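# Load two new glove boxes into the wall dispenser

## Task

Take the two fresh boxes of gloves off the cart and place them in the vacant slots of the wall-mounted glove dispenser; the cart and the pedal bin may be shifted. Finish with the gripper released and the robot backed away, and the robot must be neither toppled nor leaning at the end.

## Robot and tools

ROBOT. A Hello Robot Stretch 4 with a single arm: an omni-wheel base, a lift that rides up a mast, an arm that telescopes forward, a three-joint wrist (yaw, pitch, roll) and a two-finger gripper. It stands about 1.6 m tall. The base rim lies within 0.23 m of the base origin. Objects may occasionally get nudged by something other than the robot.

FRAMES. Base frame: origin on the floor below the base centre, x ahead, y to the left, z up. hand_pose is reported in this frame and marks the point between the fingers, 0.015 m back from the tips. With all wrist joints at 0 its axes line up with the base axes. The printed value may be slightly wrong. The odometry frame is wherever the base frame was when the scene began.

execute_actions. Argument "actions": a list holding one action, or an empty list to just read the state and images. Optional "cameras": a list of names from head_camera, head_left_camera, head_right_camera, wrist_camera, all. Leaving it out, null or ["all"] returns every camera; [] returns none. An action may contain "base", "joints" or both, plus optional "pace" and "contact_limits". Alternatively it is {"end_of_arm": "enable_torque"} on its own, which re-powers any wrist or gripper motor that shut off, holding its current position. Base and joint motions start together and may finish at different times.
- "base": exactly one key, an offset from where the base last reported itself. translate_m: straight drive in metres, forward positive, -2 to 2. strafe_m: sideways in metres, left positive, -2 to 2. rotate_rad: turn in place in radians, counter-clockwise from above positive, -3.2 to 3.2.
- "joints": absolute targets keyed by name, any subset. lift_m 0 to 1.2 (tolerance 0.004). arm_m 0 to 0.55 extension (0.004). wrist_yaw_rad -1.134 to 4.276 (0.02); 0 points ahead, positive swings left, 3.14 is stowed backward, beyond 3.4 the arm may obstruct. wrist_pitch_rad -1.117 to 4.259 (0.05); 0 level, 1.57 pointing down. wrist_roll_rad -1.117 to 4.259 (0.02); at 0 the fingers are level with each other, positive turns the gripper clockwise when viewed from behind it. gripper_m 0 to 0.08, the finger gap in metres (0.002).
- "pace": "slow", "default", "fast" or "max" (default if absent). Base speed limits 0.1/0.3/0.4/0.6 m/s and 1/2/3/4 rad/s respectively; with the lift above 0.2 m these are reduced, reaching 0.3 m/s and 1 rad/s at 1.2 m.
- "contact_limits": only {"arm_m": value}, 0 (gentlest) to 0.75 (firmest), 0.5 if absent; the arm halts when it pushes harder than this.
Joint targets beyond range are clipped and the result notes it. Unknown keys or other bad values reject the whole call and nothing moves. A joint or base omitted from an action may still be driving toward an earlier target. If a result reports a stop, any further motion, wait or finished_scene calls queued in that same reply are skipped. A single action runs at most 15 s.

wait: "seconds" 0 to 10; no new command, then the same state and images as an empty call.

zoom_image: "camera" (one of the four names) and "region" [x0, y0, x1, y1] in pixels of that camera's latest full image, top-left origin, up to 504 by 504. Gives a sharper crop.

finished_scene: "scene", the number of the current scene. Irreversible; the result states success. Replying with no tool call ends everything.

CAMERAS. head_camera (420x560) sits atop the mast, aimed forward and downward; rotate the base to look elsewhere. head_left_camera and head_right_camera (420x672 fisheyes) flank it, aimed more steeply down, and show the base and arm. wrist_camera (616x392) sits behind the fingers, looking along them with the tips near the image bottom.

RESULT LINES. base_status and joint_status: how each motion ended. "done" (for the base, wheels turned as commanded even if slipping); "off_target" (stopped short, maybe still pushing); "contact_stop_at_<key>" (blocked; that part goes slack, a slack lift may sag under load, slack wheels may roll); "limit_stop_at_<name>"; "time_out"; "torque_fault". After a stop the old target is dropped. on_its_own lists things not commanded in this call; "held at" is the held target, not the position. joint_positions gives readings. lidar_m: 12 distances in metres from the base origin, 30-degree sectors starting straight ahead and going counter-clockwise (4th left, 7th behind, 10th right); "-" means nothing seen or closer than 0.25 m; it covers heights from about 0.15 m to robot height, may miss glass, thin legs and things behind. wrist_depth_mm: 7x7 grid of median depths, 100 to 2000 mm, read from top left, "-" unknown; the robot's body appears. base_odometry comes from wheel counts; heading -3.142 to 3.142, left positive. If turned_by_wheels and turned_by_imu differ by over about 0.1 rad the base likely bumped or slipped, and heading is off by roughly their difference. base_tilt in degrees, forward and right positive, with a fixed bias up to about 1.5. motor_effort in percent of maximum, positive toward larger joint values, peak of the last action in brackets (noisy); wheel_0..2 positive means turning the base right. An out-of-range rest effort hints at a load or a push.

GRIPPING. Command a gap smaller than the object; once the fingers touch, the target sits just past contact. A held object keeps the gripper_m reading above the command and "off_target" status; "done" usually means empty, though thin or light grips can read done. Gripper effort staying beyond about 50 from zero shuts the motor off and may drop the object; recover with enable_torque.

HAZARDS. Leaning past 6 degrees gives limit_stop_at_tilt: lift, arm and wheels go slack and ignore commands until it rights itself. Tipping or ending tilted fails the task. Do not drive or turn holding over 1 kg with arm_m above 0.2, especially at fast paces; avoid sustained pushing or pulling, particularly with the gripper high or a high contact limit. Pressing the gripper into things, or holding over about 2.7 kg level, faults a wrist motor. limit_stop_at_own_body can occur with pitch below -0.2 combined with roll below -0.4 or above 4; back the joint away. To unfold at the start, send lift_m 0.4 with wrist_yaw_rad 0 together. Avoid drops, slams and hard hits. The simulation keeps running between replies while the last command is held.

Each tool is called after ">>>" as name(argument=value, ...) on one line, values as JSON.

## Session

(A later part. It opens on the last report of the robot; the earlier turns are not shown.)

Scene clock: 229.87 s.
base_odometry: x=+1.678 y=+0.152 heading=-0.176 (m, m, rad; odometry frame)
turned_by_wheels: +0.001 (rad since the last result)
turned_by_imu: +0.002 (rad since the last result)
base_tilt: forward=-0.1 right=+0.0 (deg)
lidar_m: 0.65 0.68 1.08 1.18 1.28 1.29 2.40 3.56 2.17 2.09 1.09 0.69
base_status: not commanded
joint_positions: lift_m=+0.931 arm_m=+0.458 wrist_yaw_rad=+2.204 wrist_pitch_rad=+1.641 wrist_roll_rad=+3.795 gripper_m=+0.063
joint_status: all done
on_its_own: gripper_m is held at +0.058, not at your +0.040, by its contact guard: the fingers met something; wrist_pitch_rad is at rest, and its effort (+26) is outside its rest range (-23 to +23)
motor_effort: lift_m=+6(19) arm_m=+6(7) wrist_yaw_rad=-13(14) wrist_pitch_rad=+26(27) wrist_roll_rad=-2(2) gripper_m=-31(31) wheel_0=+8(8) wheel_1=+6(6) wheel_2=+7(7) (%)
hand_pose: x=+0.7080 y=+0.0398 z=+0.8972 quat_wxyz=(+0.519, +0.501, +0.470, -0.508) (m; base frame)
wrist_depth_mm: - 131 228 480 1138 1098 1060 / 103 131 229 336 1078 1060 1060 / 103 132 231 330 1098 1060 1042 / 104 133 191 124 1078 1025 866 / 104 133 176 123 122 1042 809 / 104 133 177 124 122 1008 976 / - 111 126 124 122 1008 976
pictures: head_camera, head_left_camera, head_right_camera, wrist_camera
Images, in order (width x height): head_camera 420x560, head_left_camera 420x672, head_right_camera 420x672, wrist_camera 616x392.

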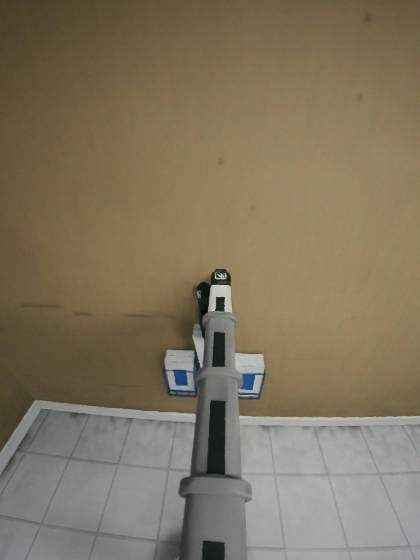

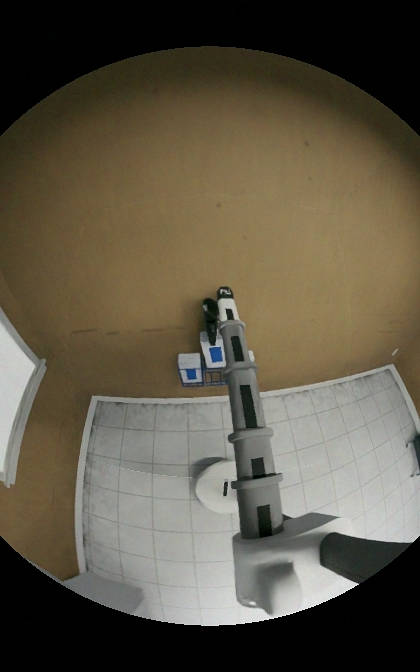

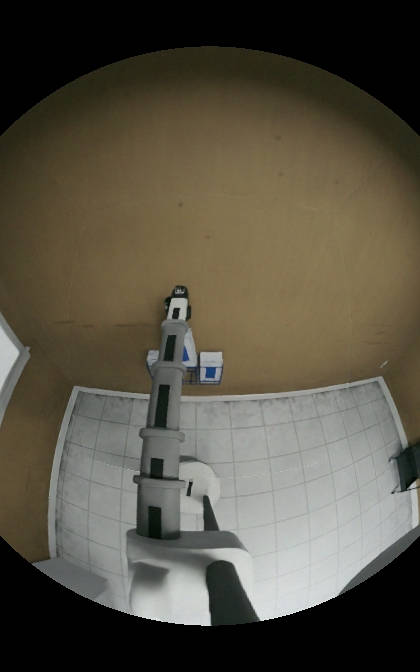

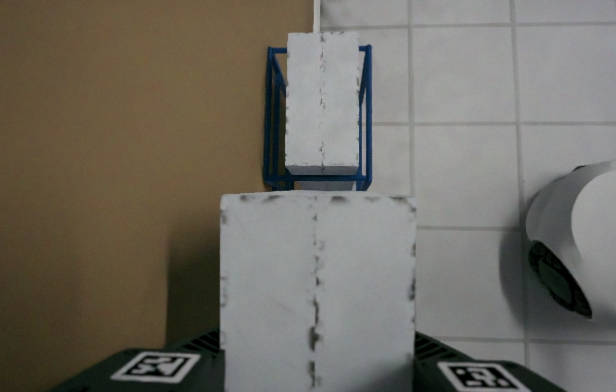

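>>> execute_actions(actions=[{"joints":{"lift_m":0.955},"pace":"slow"}], cameras=[])

>>> execute_actions(actions=[{"base":{"strafe_m":0.01},"pace":"slow"}])

>>> zoom_image(camera="head_left_camera", region=[170,320,250,400])

>>> zoom_image(camera="head_right_camera", region=[160,320,240,400])

Scene clock: 246.47 s.
base_odometry: x=+1.678 y=+0.152 heading=-0.177 (m, m, rad; odometry frame)
turned_by_wheels: -0.001 (rad since the last result)
turned_by_imu: -0.001 (rad since the last result)
base_tilt: forward=+0.1 right=+0.0 (deg)
lidar_m: 0.65 0.67 1.06 1.18 1.28 1.28 2.42 3.57 2.16 2.11 1.10 0.72
base_status: not commanded
joint_positions: lift_m=+0.955 arm_m=+0.458 wrist_yaw_rad=+2.200 wrist_pitch_rad=+1.649 wrist_roll_rad=+3.795 gripper_m=+0.063
joint_status: all done
on_its_own: gripper_m is held at +0.058, not at your +0.040, by its contact guard: the fingers met something
motor_effort: lift_m=+25(25) arm_m=+6(6) wrist_yaw_rad=-2(13) wrist_pitch_rad=+2(27) wrist_roll_rad=+0(1) gripper_m=-31(32) wheel_0=+0(8) wheel_1=+5(6) wheel_2=+3(6) (%)
hand_pose: x=+0.7093 y=+0.0380 z=+0.9208 quat_wxyz=(+0.521, +0.502, +0.466, -0.510) (m; base frame)
wrist_depth_mm: 106 136 242 1098 1138 1138 1160 / 106 137 245 351 1138 1118 1098 / 106 137 244 345 1078 1078 1078 / 106 137 200 125 1060 1060 891 / 106 137 182 125 123 1042 820 / 106 137 182 125 124 1042 917 / - 112 126 125 123 1025 1008
pictures: none
No camera images: the call's "cameras" was empty. Leave "cameras" out to get every camera's image.

Scene clock: 247.33 s.
base_odometry: x=+1.680 y=+0.162 heading=-0.177 (m, m, rad; odometry frame)
turned_by_wheels: +0.000 (rad since the last result)
turned_by_imu: +0.000 (rad since the last result)
base_tilt: forward=+0.0 right=+0.0 (deg)
lidar_m: 0.65 0.69 1.06 1.19 1.27 1.29 2.39 3.62 2.18 2.09 1.12 0.68
base_status: done
joint_positions: lift_m=+0.955 arm_m=+0.458 wrist_yaw_rad=+2.200 wrist_pitch_rad=+1.649 wrist_roll_rad=+3.795 gripper_m=+0.063
joint_status: not commanded
on_its_own: gripper_m is held at +0.058, not at your +0.040, by its contact guard: the fingers met something
motor_effort: lift_m=+25(25) arm_m=+6(6) wrist_yaw_rad=-1(2) wrist_pitch_rad=+3(3) wrist_roll_rad=+0(0) gripper_m=-32(32) wheel_0=-3(7) wheel_1=+5(8) wheel_2=+1(0) (%)
hand_pose: x=+0.7093 y=+0.0381 z=+0.9208 quat_wxyz=(+0.521, +0.502, +0.466, -0.510) (m; base frame)
wrist_depth_mm: 106 136 242 732 1182 1098 1098 / 106 136 242 351 1118 1098 1098 / 106 136 244 347 1098 1060 1078 / 106 136 199 125 1078 1060 878 / 107 137 182 124 123 1060 854 / 106 137 181 125 123 1025 891 / - 112 126 125 123 1025 991
pictures: head_camera, head_left_camera, head_right_camera, wrist_camera
Images, in order (width x height): head_camera 420x560, head_left_camera 420x672, head_right_camera 420x672, wrist_camera 616x392.

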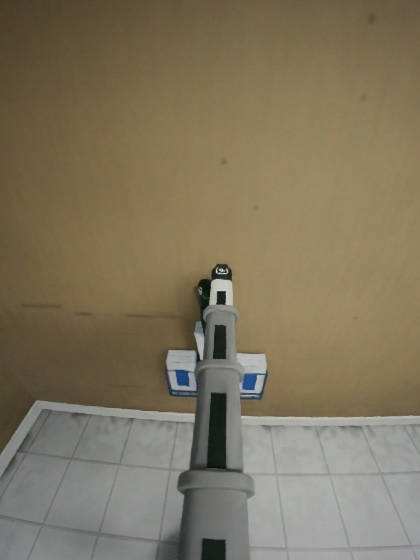

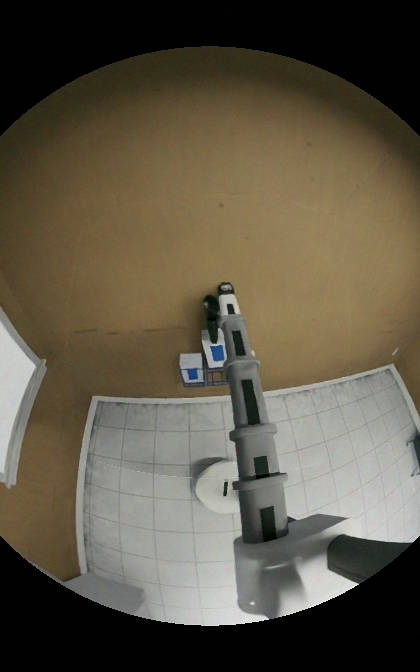

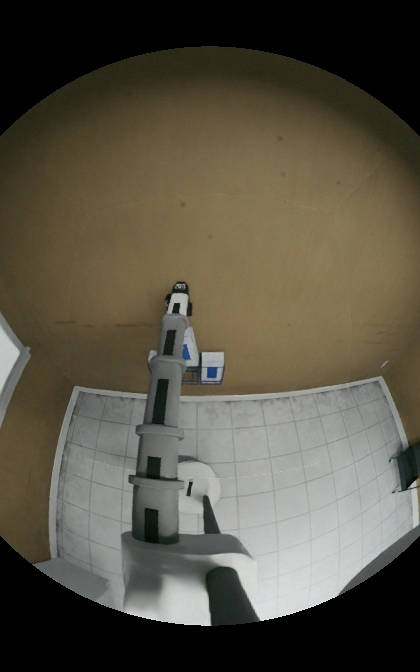

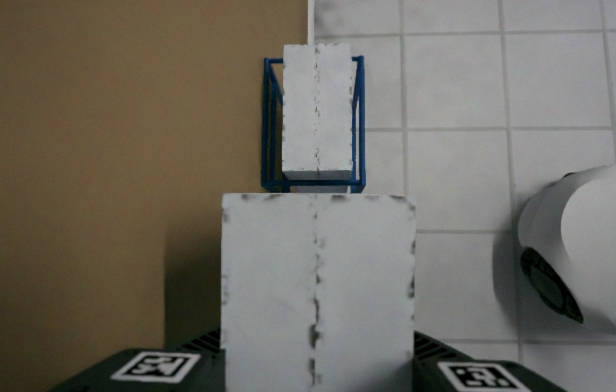

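Region (170, 320, 250, 400) of head_left_camera's 420x672 image, scaled by 6.300, with more detail than that image has.

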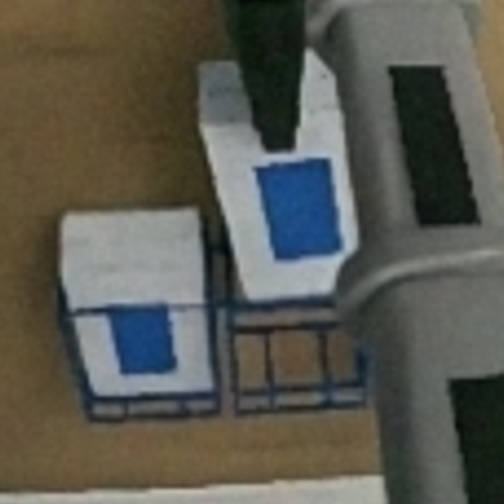

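Region (160, 320, 240, 400) of head_right_camera's 420x672 image, scaled by 6.300, with more detail than that image has.

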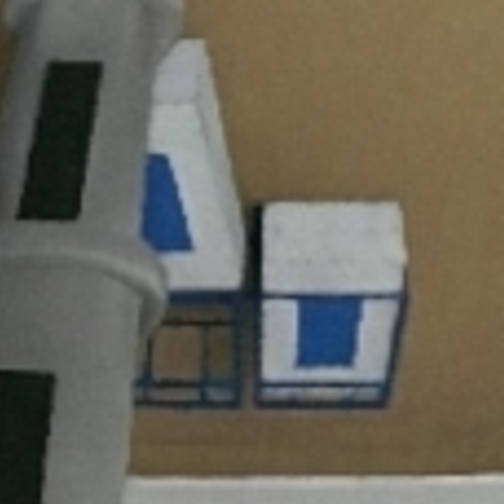

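Still right of centre.

>>> execute_actions(actions=[{"base":{"strafe_m":0.009},"pace":"slow"}], cameras=[])

>>> execute_actions(actions=[{"joints":{"lift_m":0.92},"pace":"slow"}])

>>> zoom_image(camera="head_left_camera", region=[170,320,250,400])

>>> zoom_image(camera="head_right_camera", region=[160,320,240,400])

Scene clock: 254.17 s.
base_odometry: x=+1.681 y=+0.171 heading=-0.177 (m, m, rad; odometry frame)
turned_by_wheels: +0.000 (rad since the last result)
turned_by_imu: +0.000 (rad since the last result)
base_tilt: forward=+0.1 right=+0.0 (deg)
lidar_m: 0.64 0.69 1.09 1.19 1.26 1.27 2.55 3.60 2.18 2.12 1.13 0.70
base_status: done
joint_positions: lift_m=+0.955 arm_m=+0.458 wrist_yaw_rad=+2.200 wrist_pitch_rad=+1.649 wrist_roll_rad=+3.795 gripper_m=+0.063
joint_status: not commanded
on_its_own: gripper_m is held at +0.058, not at your +0.040, by its contact guard: the fingers met something
motor_effort: lift_m=+25(25) arm_m=+6(6) wrist_yaw_rad=+0(1) wrist_pitch_rad=+2(3) wrist_roll_rad=+0(0) gripper_m=-31(31) wheel_0=-2(5) wheel_1=+4(9) wheel_2=+0(1) (%)
hand_pose: x=+0.7093 y=+0.0381 z=+0.9208 quat_wxyz=(+0.521, +0.502, +0.466, -0.510) (m; base frame)
wrist_depth_mm: 106 136 243 544 1160 1160 1118 / 106 136 243 353 1138 1118 1098 / 106 136 244 349 1118 1098 1078 / 106 136 199 125 1060 1078 866 / 106 136 182 125 123 1060 842 / 106 136 182 125 123 1025 931 / - 112 126 125 123 991 991
pictures: none
No camera images: the call's "cameras" was empty. Leave "cameras" out to get every camera's image.

Scene clock: 255.30 s.
base_odometry: x=+1.681 y=+0.171 heading=-0.177 (m, m, rad; odometry frame)
turned_by_wheels: +0.000 (rad since the last result)
turned_by_imu: +0.000 (rad since the last result)
base_tilt: forward=+0.0 right=+0.0 (deg)
lidar_m: 0.65 0.70 1.10 1.17 1.26 1.26 2.52 3.58 2.19 2.13 1.12 0.69
base_status: not commanded
joint_positions: lift_m=+0.920 arm_m=+0.458 wrist_yaw_rad=+2.200 wrist_pitch_rad=+1.649 wrist_roll_rad=+3.795 gripper_m=+0.063
joint_status: all done
on_its_own: gripper_m is held at +0.058, not at your +0.040, by its contact guard: the fingers met something
motor_effort: lift_m=+20(25) arm_m=+6(6) wrist_yaw_rad=-3(0) wrist_pitch_rad=+3(3) wrist_roll_rad=+0(0) gripper_m=-30(31) wheel_0=-2(2) wheel_1=+4(4) wheel_2=+0(0) (%)
hand_pose: x=+0.7093 y=+0.0381 z=+0.8862 quat_wxyz=(+0.521, +0.502, +0.466, -0.510) (m; base frame)
wrist_depth_mm: 106 136 243 324 1118 1078 1078 / 106 136 243 317 1098 1098 1042 / 106 136 242 312 1060 1042 1025 / 106 137 199 125 1025 1025 878 / 106 136 182 125 123 1042 809 / 106 136 181 125 123 991 904 / - 112 126 125 123 991 960
pictures: head_camera, head_left_camera, head_right_camera, wrist_camera
Images, in order (width x height): head_camera 420x560, head_left_camera 420x672, head_right_camera 420x672, wrist_camera 616x392.

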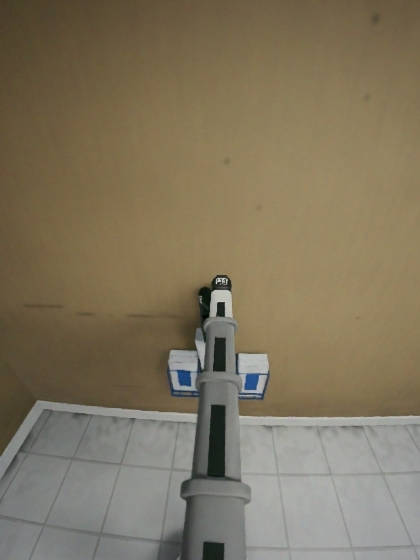

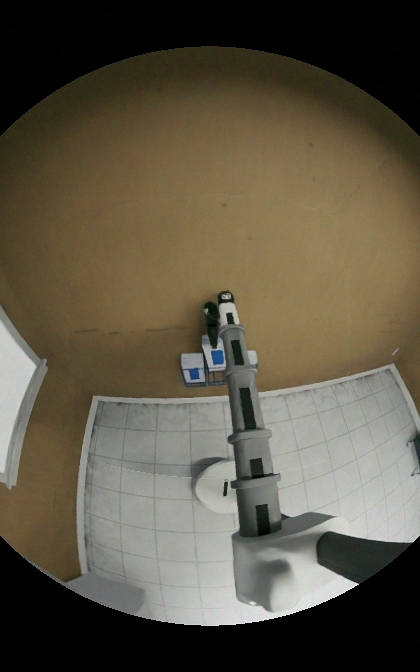

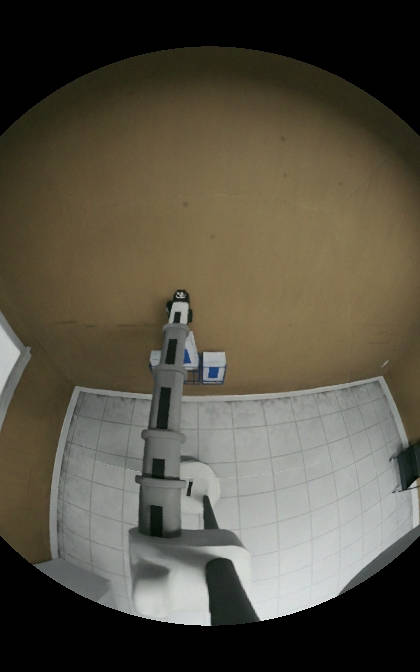

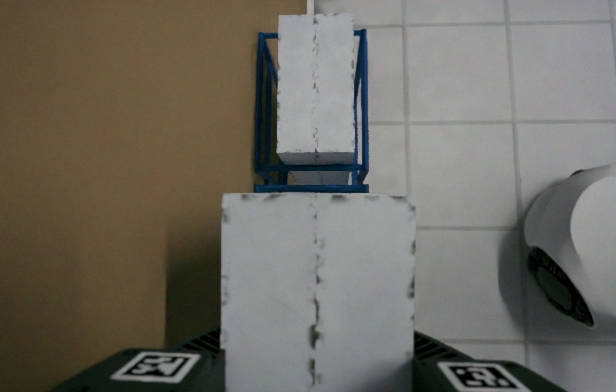

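Region (170, 320, 250, 400) of head_left_camera's 420x672 image, scaled by 6.300, with more detail than that image has.

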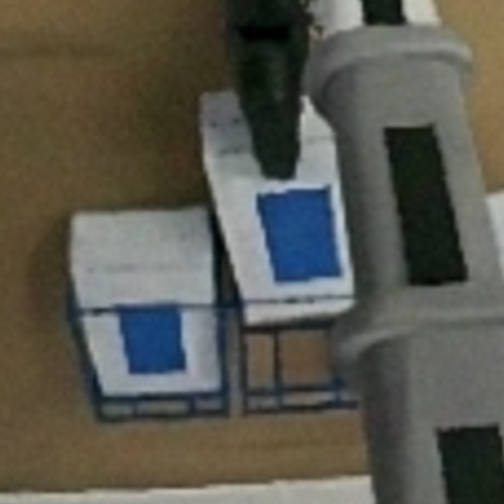

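Region (160, 320, 240, 400) of head_right_camera's 420x672 image, scaled by 6.300, with more detail than that image has.

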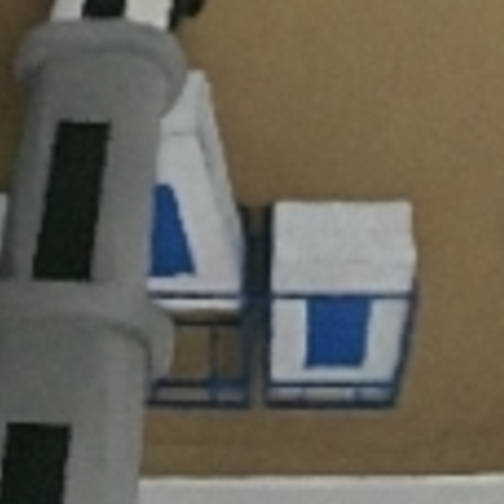

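In. Straighten by strafing right while the bottom bears on the wire.

>>> execute_actions(actions=[{"joints":{"lift_m":0.89},"pace":"slow"}], cameras=[])

>>> execute_actions(actions=[{"base":{"strafe_m":-0.027},"pace":"slow"}], cameras=[])

>>> execute_actions(actions=[{"joints":{"lift_m":0.82},"pace":"slow"}])

>>> zoom_image(camera="head_left_camera", region=[170,320,250,400])

>>> zoom_image(camera="head_right_camera", region=[160,320,240,400])

Scene clock: 264.47 s.
base_odometry: x=+1.681 y=+0.171 heading=-0.177 (m, m, rad; odometry frame)
turned_by_wheels: +0.000 (rad since the last result)
turned_by_imu: +0.000 (rad since the last result)
base_tilt: forward=+0.0 right=+0.1 (deg)
lidar_m: 0.65 0.68 1.08 1.18 1.27 1.24 2.55 3.62 2.18 2.10 1.08 0.70
base_status: not commanded
joint_positions: lift_m=+0.890 arm_m=+0.458 wrist_yaw_rad=+2.200 wrist_pitch_rad=+1.650 wrist_roll_rad=+3.795 gripper_m=+0.063
joint_status: all done
on_its_own: gripper_m is held at +0.058, not at your +0.040, by its contact guard: the fingers met something
motor_effort: lift_m=+19(21) arm_m=+6(6) wrist_yaw_rad=+0(2) wrist_pitch_rad=-1(2) wrist_roll_rad=-1(1) gripper_m=-30(31) wheel_0=-2(2) wheel_1=+4(4) wheel_2=+0(0) (%)
hand_pose: x=+0.7094 y=+0.0378 z=+0.8563 quat_wxyz=(+0.521, +0.501, +0.466, -0.510) (m; base frame)
wrist_depth_mm: 105 135 241 291 1098 1078 1042 / 106 136 241 286 1060 1025 1025 / 106 136 241 283 1042 1008 991 / 106 136 198 124 477 1008 854 / 106 136 181 124 122 991 798 / 106 136 181 124 123 960 946 / - 112 126 125 123 946 946
pictures: none
No camera images: the call's "cameras" was empty. Leave "cameras" out to get every camera's image.

Scene clock: 265.73 s.
base_odometry: x=+1.676 y=+0.144 heading=-0.177 (m, m, rad; odometry frame)
turned_by_wheels: +0.000 (rad since the last result)
turned_by_imu: +0.000 (rad since the last result)
base_tilt: forward=+0.1 right=+0.0 (deg)
lidar_m: 0.65 0.71 1.08 1.19 1.28 1.28 2.45 3.56 2.18 2.10 1.09 0.68
base_status: done
joint_positions: lift_m=+0.890 arm_m=+0.458 wrist_yaw_rad=+2.200 wrist_pitch_rad=+1.646 wrist_roll_rad=+3.795 gripper_m=+0.063
joint_status: not commanded
on_its_own: gripper_m is held at +0.058, not at your +0.040, by its contact guard: the fingers met something
motor_effort: lift_m=+19(20) arm_m=+6(6) wrist_yaw_rad=-2(3) wrist_pitch_rad=+10(10) wrist_roll_rad=-2(0) gripper_m=-32(33) wheel_0=+5(5) wheel_1=-5(6) wheel_2=+0(3) (%)
hand_pose: x=+0.7089 y=+0.0385 z=+0.8562 quat_wxyz=(+0.520, +0.502, +0.467, -0.509) (m; base frame)
wrist_depth_mm: 106 136 243 291 1098 1060 1060 / 106 137 243 285 1060 1042 1042 / 107 137 245 281 1025 1025 1025 / 107 137 200 132 469 991 842 / 107 137 183 130 129 991 809 / 107 137 183 128 127 960 931 / - 112 127 126 125 946 931
pictures: none
No camera images: the call's "cameras" was empty. Leave "cameras" out to get every camera's image.

Scene clock: 267.20 s.
base_odometry: x=+1.676 y=+0.144 heading=-0.177 (m, m, rad; odometry frame)
turned_by_wheels: +0.000 (rad since the last result)
turned_by_imu: +0.000 (rad since the last result)
base_tilt: forward=+0.1 right=+0.2 (deg)
lidar_m: 0.65 0.68 1.08 1.20 1.27 1.28 2.42 3.58 2.16 2.11 1.10 0.70
base_status: not commanded
joint_positions: lift_m=+0.820 arm_m=+0.458 wrist_yaw_rad=+2.201 wrist_pitch_rad=+1.646 wrist_roll_rad=+3.795 gripper_m=+0.063
joint_status: all done
on_its_own: gripper_m is held at +0.058, not at your +0.040, by its contact guard: the fingers met something
motor_effort: lift_m=+19(20) arm_m=+6(6) wrist_yaw_rad=-2(2) wrist_pitch_rad=+11(10) wrist_roll_rad=-2(0) gripper_m=-31(31) wheel_0=+5(5) wheel_1=-4(5) wheel_2=+0(0) (%)
hand_pose: x=+0.7089 y=+0.0386 z=+0.7862 quat_wxyz=(+0.520, +0.502, +0.467, -0.509) (m; base frame)
wrist_depth_mm: 106 136 218 214 991 976 976 / 106 136 219 210 976 960 960 / 107 137 220 208 960 960 931 / 107 137 200 131 265 931 878 / 107 137 183 129 128 904 798 / 107 137 183 128 126 891 878 / - 112 127 126 124 878 878
pictures: head_camera, head_left_camera, head_right_camera, wrist_camera
Images, in order (width x height): head_camera 420x560, head_left_camera 420x672, head_right_camera 420x672, wrist_camera 616x392.

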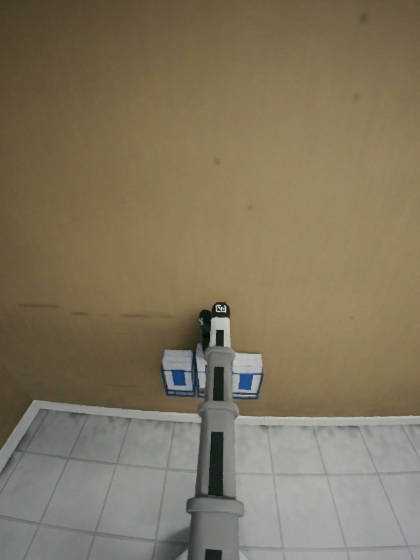

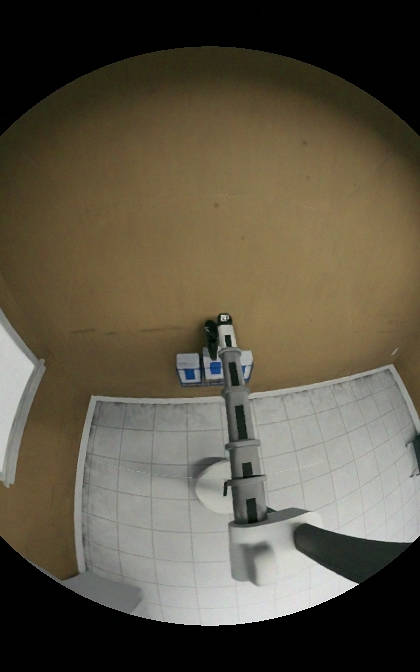

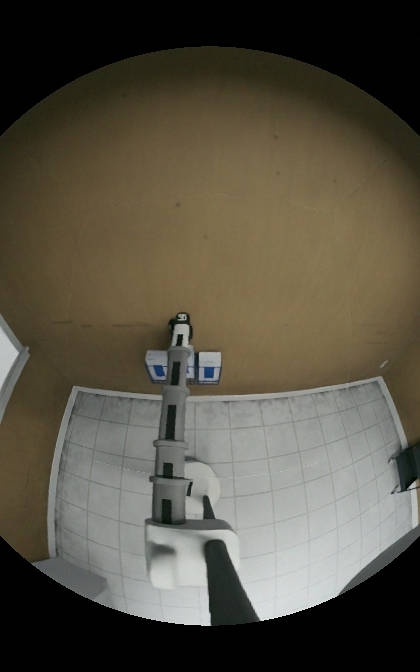

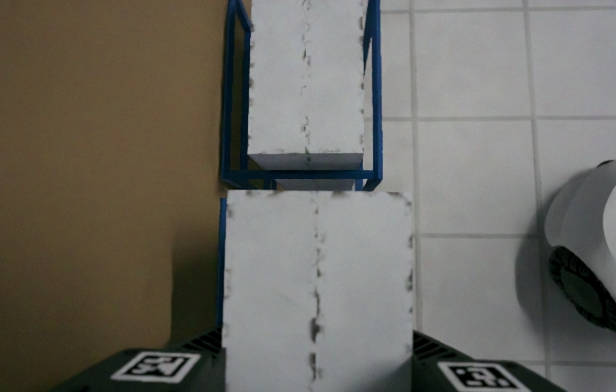

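Region (170, 320, 250, 400) of head_left_camera's 420x672 image, scaled by 6.300, with more detail than that image has.

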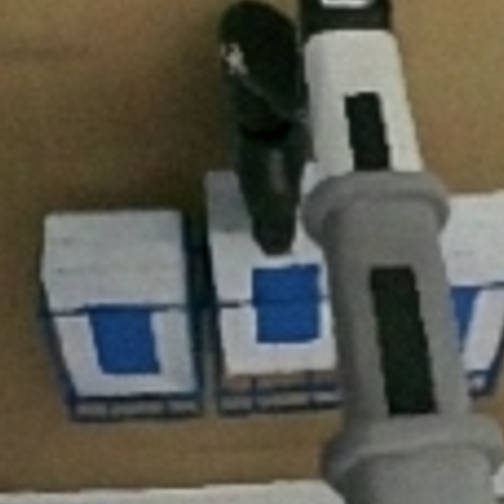

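Region (160, 320, 240, 400) of head_right_camera's 420x672 image, scaled by 6.300, with more detail than that image has.

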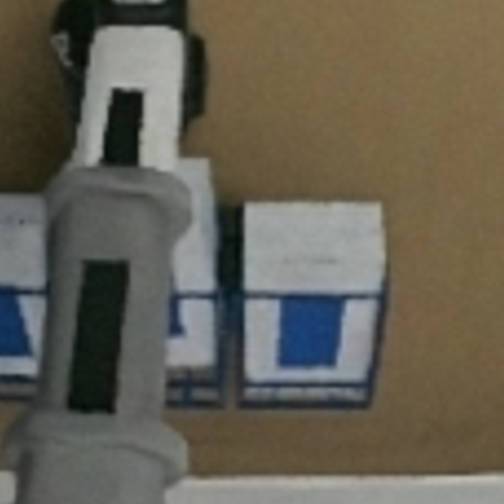

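>>> execute_actions(actions=[{"base":{"strafe_m":-0.015},"pace":"slow"}], cameras=[])

>>> execute_actions(actions=[{"base":{"strafe_m":0.005},"pace":"slow"}], cameras=[])

>>> execute_actions(actions=[{"joints":{"lift_m":0.755},"pace":"slow"}], cameras=["wrist_camera"])

Scene clock: 274.67 s.
base_odometry: x=+1.674 y=+0.130 heading=-0.176 (m, m, rad; odometry frame)
turned_by_wheels: +0.001 (rad since the last result)
turned_by_imu: +0.001 (rad since the last result)
base_tilt: forward=+0.0 right=+0.0 (deg)
lidar_m: 0.63 0.69 1.09 1.22 1.30 1.27 2.53 3.58 2.14 2.08 1.10 0.80
base_status: done
joint_positions: lift_m=+0.820 arm_m=+0.458 wrist_yaw_rad=+2.202 wrist_pitch_rad=+1.642 wrist_roll_rad=+3.795 gripper_m=+0.063
joint_status: not commanded
on_its_own: gripper_m is held at +0.058, not at your +0.040, by its contact guard: the fingers met something
motor_effort: lift_m=+19(19) arm_m=+6(6) wrist_yaw_rad=-6(7) wrist_pitch_rad=+21(22) wrist_roll_rad=-1(1) gripper_m=-32(31) wheel_0=+9(13) wheel_1=-4(8) wheel_2=+3(6) (%)
hand_pose: x=+0.7084 y=+0.0393 z=+0.7862 quat_wxyz=(+0.519, +0.502, +0.469, -0.509) (m; base frame)
wrist_depth_mm: 106 136 218 214 991 976 946 / 106 137 218 210 976 976 960 / 107 137 220 207 946 931 960 / 107 137 200 138 931 931 878 / 107 138 184 134 134 917 798 / 107 138 184 131 130 917 878 / - 112 127 127 126 878 866
pictures: none
No camera images: the call's "cameras" was empty. Leave "cameras" out to get every camera's image.

Scene clock: 275.37 s.
base_odometry: x=+1.675 y=+0.134 heading=-0.176 (m, m, rad; odometry frame)
turned_by_wheels: +0.001 (rad since the last result)
turned_by_imu: +0.001 (rad since the last result)
base_tilt: forward=+0.0 right=-0.1 (deg)
lidar_m: 0.64 0.70 1.09 1.22 1.30 1.28 2.52 3.56 2.14 2.07 1.13 0.80
base_status: done
joint_positions: lift_m=+0.820 arm_m=+0.458 wrist_yaw_rad=+2.202 wrist_pitch_rad=+1.646 wrist_roll_rad=+3.795 gripper_m=+0.063
joint_status: not commanded
on_its_own: gripper_m is held at +0.058, not at your +0.040, by its contact guard: the fingers met something
motor_effort: lift_m=+20(20) arm_m=+6(6) wrist_yaw_rad=-5(6) wrist_pitch_rad=+12(21) wrist_roll_rad=+0(0) gripper_m=-31(32) wheel_0=-1(8) wheel_1=+6(9) wheel_2=+2(6) (%)
hand_pose: x=+0.7088 y=+0.0387 z=+0.7862 quat_wxyz=(+0.520, +0.501, +0.468, -0.509) (m; base frame)
wrist_depth_mm: 106 136 218 215 1008 960 976 / 107 137 219 209 976 960 946 / 107 137 221 206 946 946 917 / 107 137 200 138 960 931 878 / 107 138 183 134 133 904 798 / 107 138 184 130 129 904 878 / - 112 127 127 126 878 878
pictures: none
No camera images: the call's "cameras" was empty. Leave "cameras" out to get every camera's image.

Scene clock: 276.83 s.
base_odometry: x=+1.675 y=+0.134 heading=-0.176 (m, m, rad; odometry frame)
turned_by_wheels: +0.000 (rad since the last result)
turned_by_imu: +0.000 (rad since the last result)
base_tilt: forward=-0.1 right=+0.1 (deg)
lidar_m: 0.63 0.71 1.09 1.22 1.31 1.27 2.53 3.56 2.11 2.08 1.09 0.79
base_status: not commanded
joint_positions: lift_m=+0.757 arm_m=+0.458 wrist_yaw_rad=+2.202 wrist_pitch_rad=+1.646 wrist_roll_rad=+3.795 gripper_m=+0.063
joint_status: all done
on_its_own: gripper_m is held at +0.058, not at your +0.040, by its contact guard: the fingers met something
motor_effort: lift_m=+2(20) arm_m=+6(6) wrist_yaw_rad=-6(5) wrist_pitch_rad=+11(18) wrist_roll_rad=-1(1) gripper_m=-35(35) wheel_0=+0(1) wheel_1=+6(6) wheel_2=+2(2) (%)
hand_pose: x=+0.7088 y=+0.0387 z=+0.7227 quat_wxyz=(+0.520, +0.501, +0.468, -0.509) (m; base frame)
wrist_depth_mm: - 131 173 157 917 917 904 / 103 132 173 155 904 904 891 / 103 131 187 154 904 891 866 / 103 132 174 119 118 878 854 / 103 132 119 116 114 866 854 / 103 132 115 113 111 831 831 / - 111 111 110 108 820 809
pictures: wrist_camera
Images, in order (width x height): wrist_camera 616x392.

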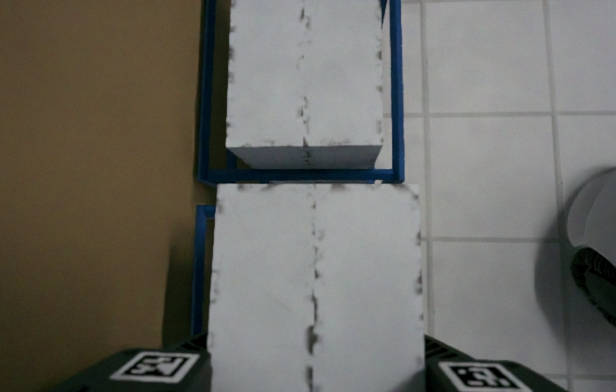

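>>> execute_actions(actions=[{"joints":{"lift_m":0.785},"pace":"slow"}], cameras=[])

>>> execute_actions(actions=[{"base":{"strafe_m":0.008},"pace":"slow"}], cameras=[])

>>> execute_actions(actions=[{"joints":{"lift_m":0.747},"pace":"slow"}])

>>> zoom_image(camera="head_left_camera", region=[170,320,250,400])

>>> zoom_image(camera="head_right_camera", region=[160,320,240,400])

Scene clock: 287.47 s.
base_odometry: x=+1.675 y=+0.134 heading=-0.176 (m, m, rad; odometry frame)
turned_by_wheels: +0.000 (rad since the last result)
turned_by_imu: +0.000 (rad since the last result)
base_tilt: forward=+0.0 right=+0.0 (deg)
lidar_m: 0.65 0.70 1.12 1.22 1.30 1.27 2.50 3.57 2.14 2.10 1.12 0.77
base_status: not commanded
joint_positions: lift_m=+0.785 arm_m=+0.458 wrist_yaw_rad=+2.201 wrist_pitch_rad=+1.648 wrist_roll_rad=+3.795 gripper_m=+0.063
joint_status: all done
on_its_own: gripper_m is held at +0.058, not at your +0.040, by its contact guard: the fingers met something
motor_effort: lift_m=+26(26) arm_m=+5(6) wrist_yaw_rad=-5(7) wrist_pitch_rad=+6(11) wrist_roll_rad=-1(0) gripper_m=-36(34) wheel_0=+0(0) wheel_1=+6(6) wheel_2=+2(3) (%)
hand_pose: x=+0.7091 y=+0.0384 z=+0.7507 quat_wxyz=(+0.521, +0.501, +0.467, -0.509) (m; base frame)
wrist_depth_mm: 106 136 198 176 946 946 960 / 106 136 181 173 931 917 917 / 106 137 186 171 904 917 878 / 107 137 183 121 120 891 878 / 107 137 120 117 116 854 809 / 106 137 116 114 113 854 831 / - 112 112 111 109 842 854
pictures: none
No camera images: the call's "cameras" was empty. Leave "cameras" out to get every camera's image.

Scene clock: 288.27 s.
base_odometry: x=+1.676 y=+0.142 heading=-0.176 (m, m, rad; odometry frame)
turned_by_wheels: +0.000 (rad since the last result)
turned_by_imu: +0.000 (rad since the last result)
base_tilt: forward=+0.0 right=+0.0 (deg)
lidar_m: 0.66 0.69 1.08 1.21 1.32 1.25 2.49 3.57 2.15 2.07 1.09 0.71
base_status: done
joint_positions: lift_m=+0.785 arm_m=+0.458 wrist_yaw_rad=+2.200 wrist_pitch_rad=+1.651 wrist_roll_rad=+3.795 gripper_m=+0.063
joint_status: not commanded
on_its_own: gripper_m is held at +0.058, not at your +0.040, by its contact guard: the fingers met something
motor_effort: lift_m=+25(26) arm_m=+6(6) wrist_yaw_rad=+0(5) wrist_pitch_rad=-3(6) wrist_roll_rad=-2(0) gripper_m=-33(36) wheel_0=-4(7) wheel_1=+3(10) wheel_2=+0(1) (%)
hand_pose: x=+0.7096 y=+0.0377 z=+0.7508 quat_wxyz=(+0.522, +0.501, +0.466, -0.510) (m; base frame)
wrist_depth_mm: 106 136 198 177 946 946 917 / 106 136 198 173 931 931 917 / 106 136 198 172 917 904 904 / 106 136 182 120 120 878 878 / 106 137 119 117 116 878 809 / 106 136 116 113 112 854 831 / - 112 111 110 109 854 831
pictures: none
No camera images: the call's "cameras" was empty. Leave "cameras" out to get every camera's image.

Scene clock: 289.37 s.
base_odometry: x=+1.676 y=+0.142 heading=-0.176 (m, m, rad; odometry frame)
turned_by_wheels: +0.000 (rad since the last result)
turned_by_imu: -0.006 (rad since the last result)
base_tilt: forward=+0.1 right=+0.0 (deg)
lidar_m: 0.65 0.69 1.07 1.22 1.29 1.27 2.40 3.58 2.16 2.09 1.10 0.79
base_status: not commanded
joint_positions: lift_m=+0.758 arm_m=+0.458 wrist_yaw_rad=+2.202 wrist_pitch_rad=+1.648 wrist_roll_rad=+3.794 gripper_m=+0.063
joint_status: lift_m contact_stop (moved -0.027 of -0.038)
on_its_own: gripper_m is held at +0.058, not at your +0.040, by its contact guard: the fingers met something; lift_m is slack since a contact_stop (your +0.747 is given up)
motor_effort: lift_m=+14(23) arm_m=+6(6) wrist_yaw_rad=-6(13) wrist_pitch_rad=+5(12) wrist_roll_rad=+1(2) gripper_m=-36(38) wheel_0=-1(4) wheel_1=+2(3) wheel_2=-7(7) (%)
hand_pose: x=+0.7092 y=+0.0383 z=+0.7238 quat_wxyz=(+0.521, +0.501, +0.467, -0.509) (m; base frame)
wrist_depth_mm: 103 133 176 154 904 917 891 / 104 133 177 151 904 904 878 / 104 133 186 150 878 917 866 / 104 133 177 118 117 878 854 / 104 133 118 115 114 854 842 / 103 133 113 111 110 854 820 / - 111 109 107 106 842 798
pictures: head_camera, head_left_camera, head_right_camera, wrist_camera
Images, in order (width x height): head_camera 420x560, head_left_camera 420x672, head_right_camera 420x672, wrist_camera 616x392.

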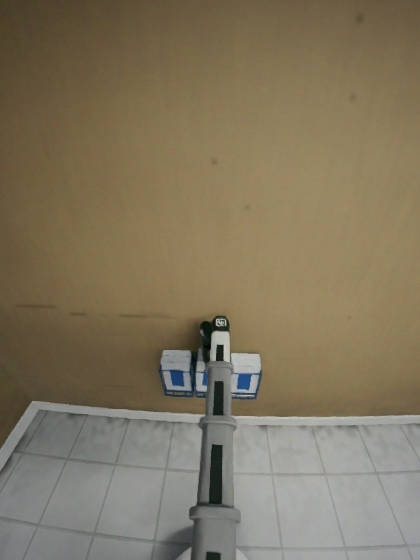

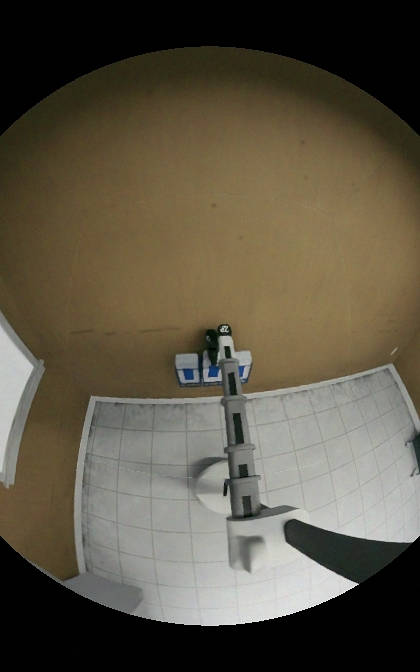

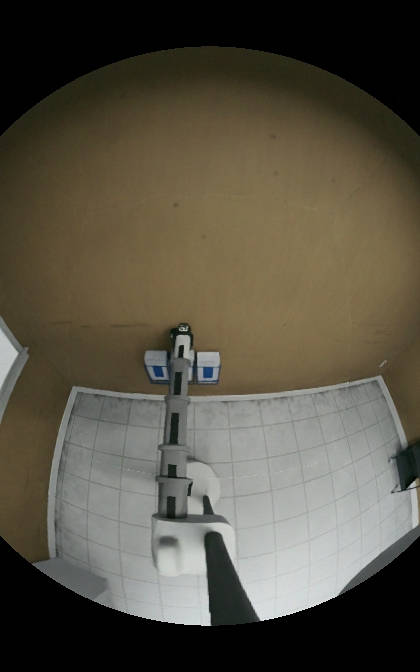

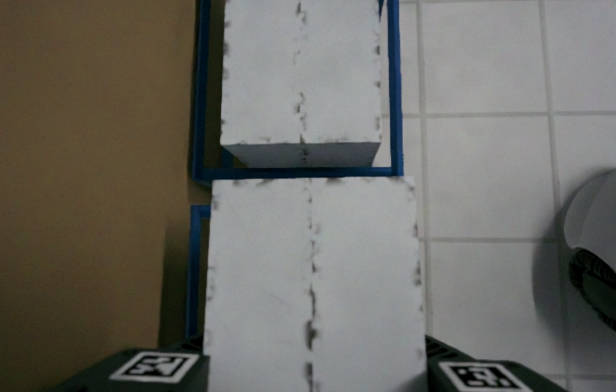

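Region (170, 320, 250, 400) of head_left_camera's 420x672 image, scaled by 6.300, with more detail than that image has.

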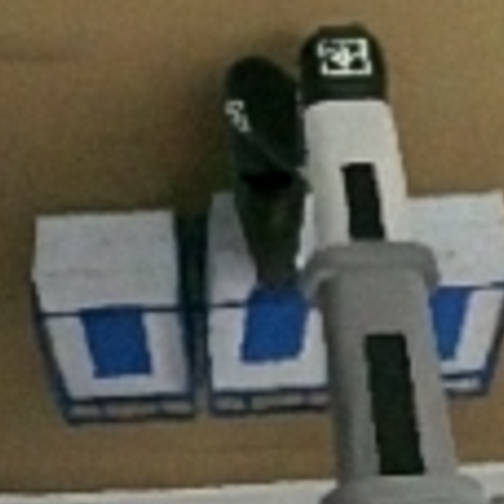

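Region (160, 320, 240, 400) of head_right_camera's 420x672 image, scaled by 6.300, with more detail than that image has.

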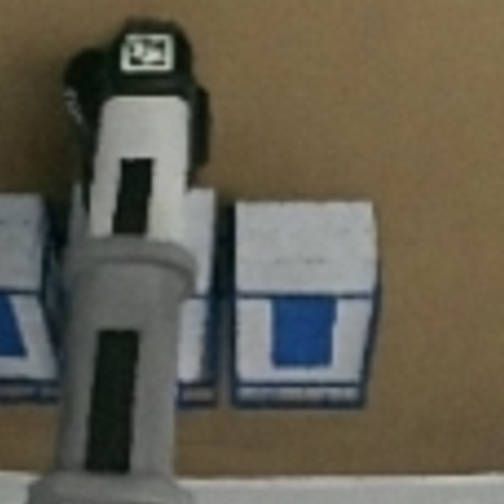

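>>> execute_actions(actions=[{"joints":{"lift_m":0.772},"pace":"slow"}], cameras=[])

>>> execute_actions(actions=[{"joints":{"gripper_m":0.078},"pace":"slow"}], cameras=[])

>>> execute_actions(actions=[{"joints":{"lift_m":0.85}}])

>>> zoom_image(camera="head_left_camera", region=[170,320,250,400])

Scene clock: 296.20 s.
base_odometry: x=+1.676 y=+0.142 heading=-0.176 (m, m, rad; odometry frame)
turned_by_wheels: +0.000 (rad since the last result)
turned_by_imu: +0.000 (rad since the last result)
base_tilt: forward=+0.0 right=+0.0 (deg)
lidar_m: 0.65 0.69 1.08 1.21 1.29 1.25 2.40 3.57 2.17 2.11 1.11 0.70
base_status: not commanded
joint_positions: lift_m=+0.772 arm_m=+0.458 wrist_yaw_rad=+2.201 wrist_pitch_rad=+1.649 wrist_roll_rad=+3.795 gripper_m=+0.063
joint_status: all done
on_its_own: gripper_m is held at +0.058, not at your +0.040, by its contact guard: the fingers met something
motor_effort: lift_m=+25(25) arm_m=+6(6) wrist_yaw_rad=-2(3) wrist_pitch_rad=+2(3) wrist_roll_rad=-1(1) gripper_m=-37(38) wheel_0=-1(1) wheel_1=+2(2) wheel_2=-2(4) (%)
hand_pose: x=+0.7093 y=+0.0381 z=+0.7378 quat_wxyz=(+0.521, +0.501, +0.466, -0.509) (m; base frame)
wrist_depth_mm: 105 135 180 163 931 931 917 / 105 135 181 160 931 917 891 / 105 135 190 158 917 891 878 / 105 135 180 119 118 878 866 / 105 135 118 115 114 854 798 / 105 135 113 111 110 854 842 / - 112 109 108 106 831 820
pictures: none
No camera images: the call's "cameras" was empty. Leave "cameras" out to get every camera's image.

Scene clock: 297.20 s.
base_odometry: x=+1.676 y=+0.142 heading=-0.176 (m, m, rad; odometry frame)
turned_by_wheels: +0.000 (rad since the last result)
turned_by_imu: +0.000 (rad since the last result)
base_tilt: forward=+0.1 right=+0.1 (deg)
lidar_m: 0.64 0.70 1.09 1.22 1.30 1.28 2.41 3.57 2.17 2.09 1.10 0.69
base_status: not commanded
joint_positions: lift_m=+0.772 arm_m=+0.458 wrist_yaw_rad=+2.200 wrist_pitch_rad=+1.649 wrist_roll_rad=+3.795 gripper_m=+0.078
joint_status: all done
motor_effort: lift_m=+23(25) arm_m=+6(6) wrist_yaw_rad=-1(3) wrist_pitch_rad=+1(3) wrist_roll_rad=-1(1) gripper_m=+2(34) wheel_0=-1(1) wheel_1=+2(2) wheel_2=-2(2) (%)
hand_pose: x=+0.7094 y=+0.0380 z=+0.7380 quat_wxyz=(+0.521, +0.501, +0.466, -0.509) (m; base frame)
wrist_depth_mm: 105 134 179 164 946 917 917 / 105 135 180 161 904 917 904 / 105 135 189 160 917 904 891 / 105 134 180 125 190 891 866 / 105 135 124 121 121 854 820 / 104 134 120 117 117 854 842 / - 110 115 114 114 132 809
pictures: none
No camera images: the call's "cameras" was empty. Leave "cameras" out to get every camera's image.

Scene clock: 298.50 s.
base_odometry: x=+1.676 y=+0.142 heading=-0.176 (m, m, rad; odometry frame)
turned_by_wheels: +0.000 (rad since the last result)
turned_by_imu: +0.000 (rad since the last result)
base_tilt: forward=+0.0 right=+0.1 (deg)
lidar_m: 0.65 0.69 1.08 1.22 1.30 1.30 2.40 3.59 2.15 2.09 1.10 0.77
base_status: not commanded
joint_positions: lift_m=+0.850 arm_m=+0.458 wrist_yaw_rad=+2.200 wrist_pitch_rad=+1.649 wrist_roll_rad=+3.795 gripper_m=+0.078
joint_status: all done
motor_effort: lift_m=+23(23) arm_m=+5(5) wrist_yaw_rad=-2(2) wrist_pitch_rad=+1(1) wrist_roll_rad=-2(2) gripper_m=+2(2) wheel_0=-1(1) wheel_1=+2(2) wheel_2=-2(2) (%)
hand_pose: x=+0.7094 y=+0.0380 z=+0.8160 quat_wxyz=(+0.521, +0.501, +0.466, -0.509) (m; base frame)
wrist_depth_mm: 105 134 238 248 1025 1025 1008 / 105 135 239 244 991 1008 976 / 105 135 239 238 991 976 946 / 105 135 239 236 976 960 904 / 105 135 237 198 946 946 809 / 104 134 213 192 931 931 917 / - 110 146 186 184 132 904
pictures: head_camera, head_left_camera, head_right_camera, wrist_camera
Images, in order (width x height): head_camera 420x560, head_left_camera 420x672, head_right_camera 420x672, wrist_camera 616x392.

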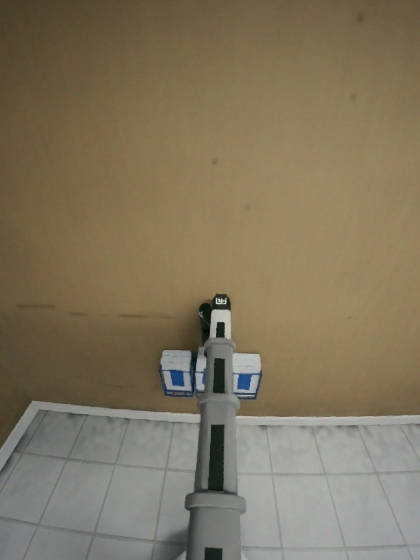

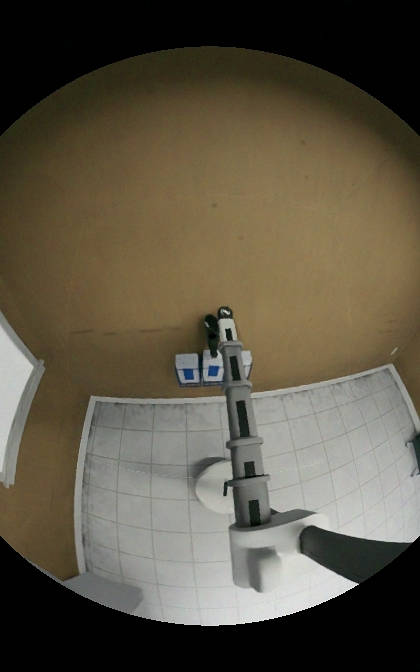

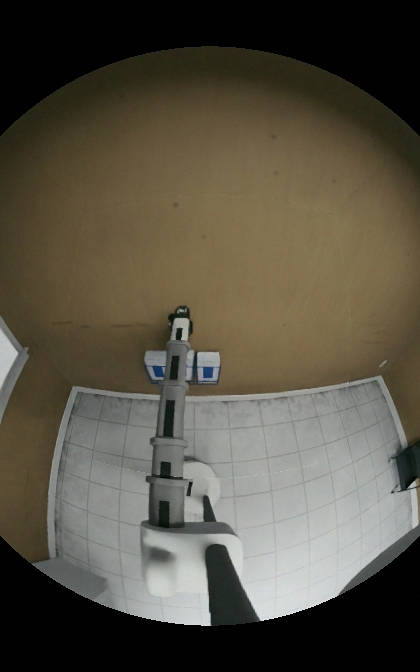

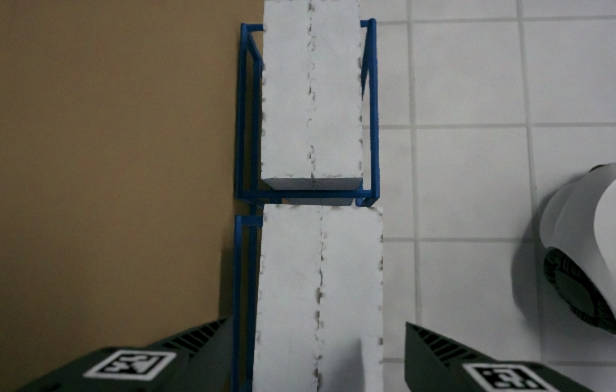

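Region (170, 320, 250, 400) of head_left_camera's 420x672 image, scaled by 6.300, with more detail than that image has.

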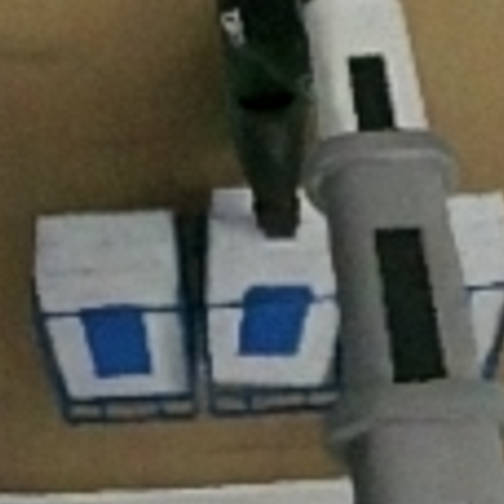

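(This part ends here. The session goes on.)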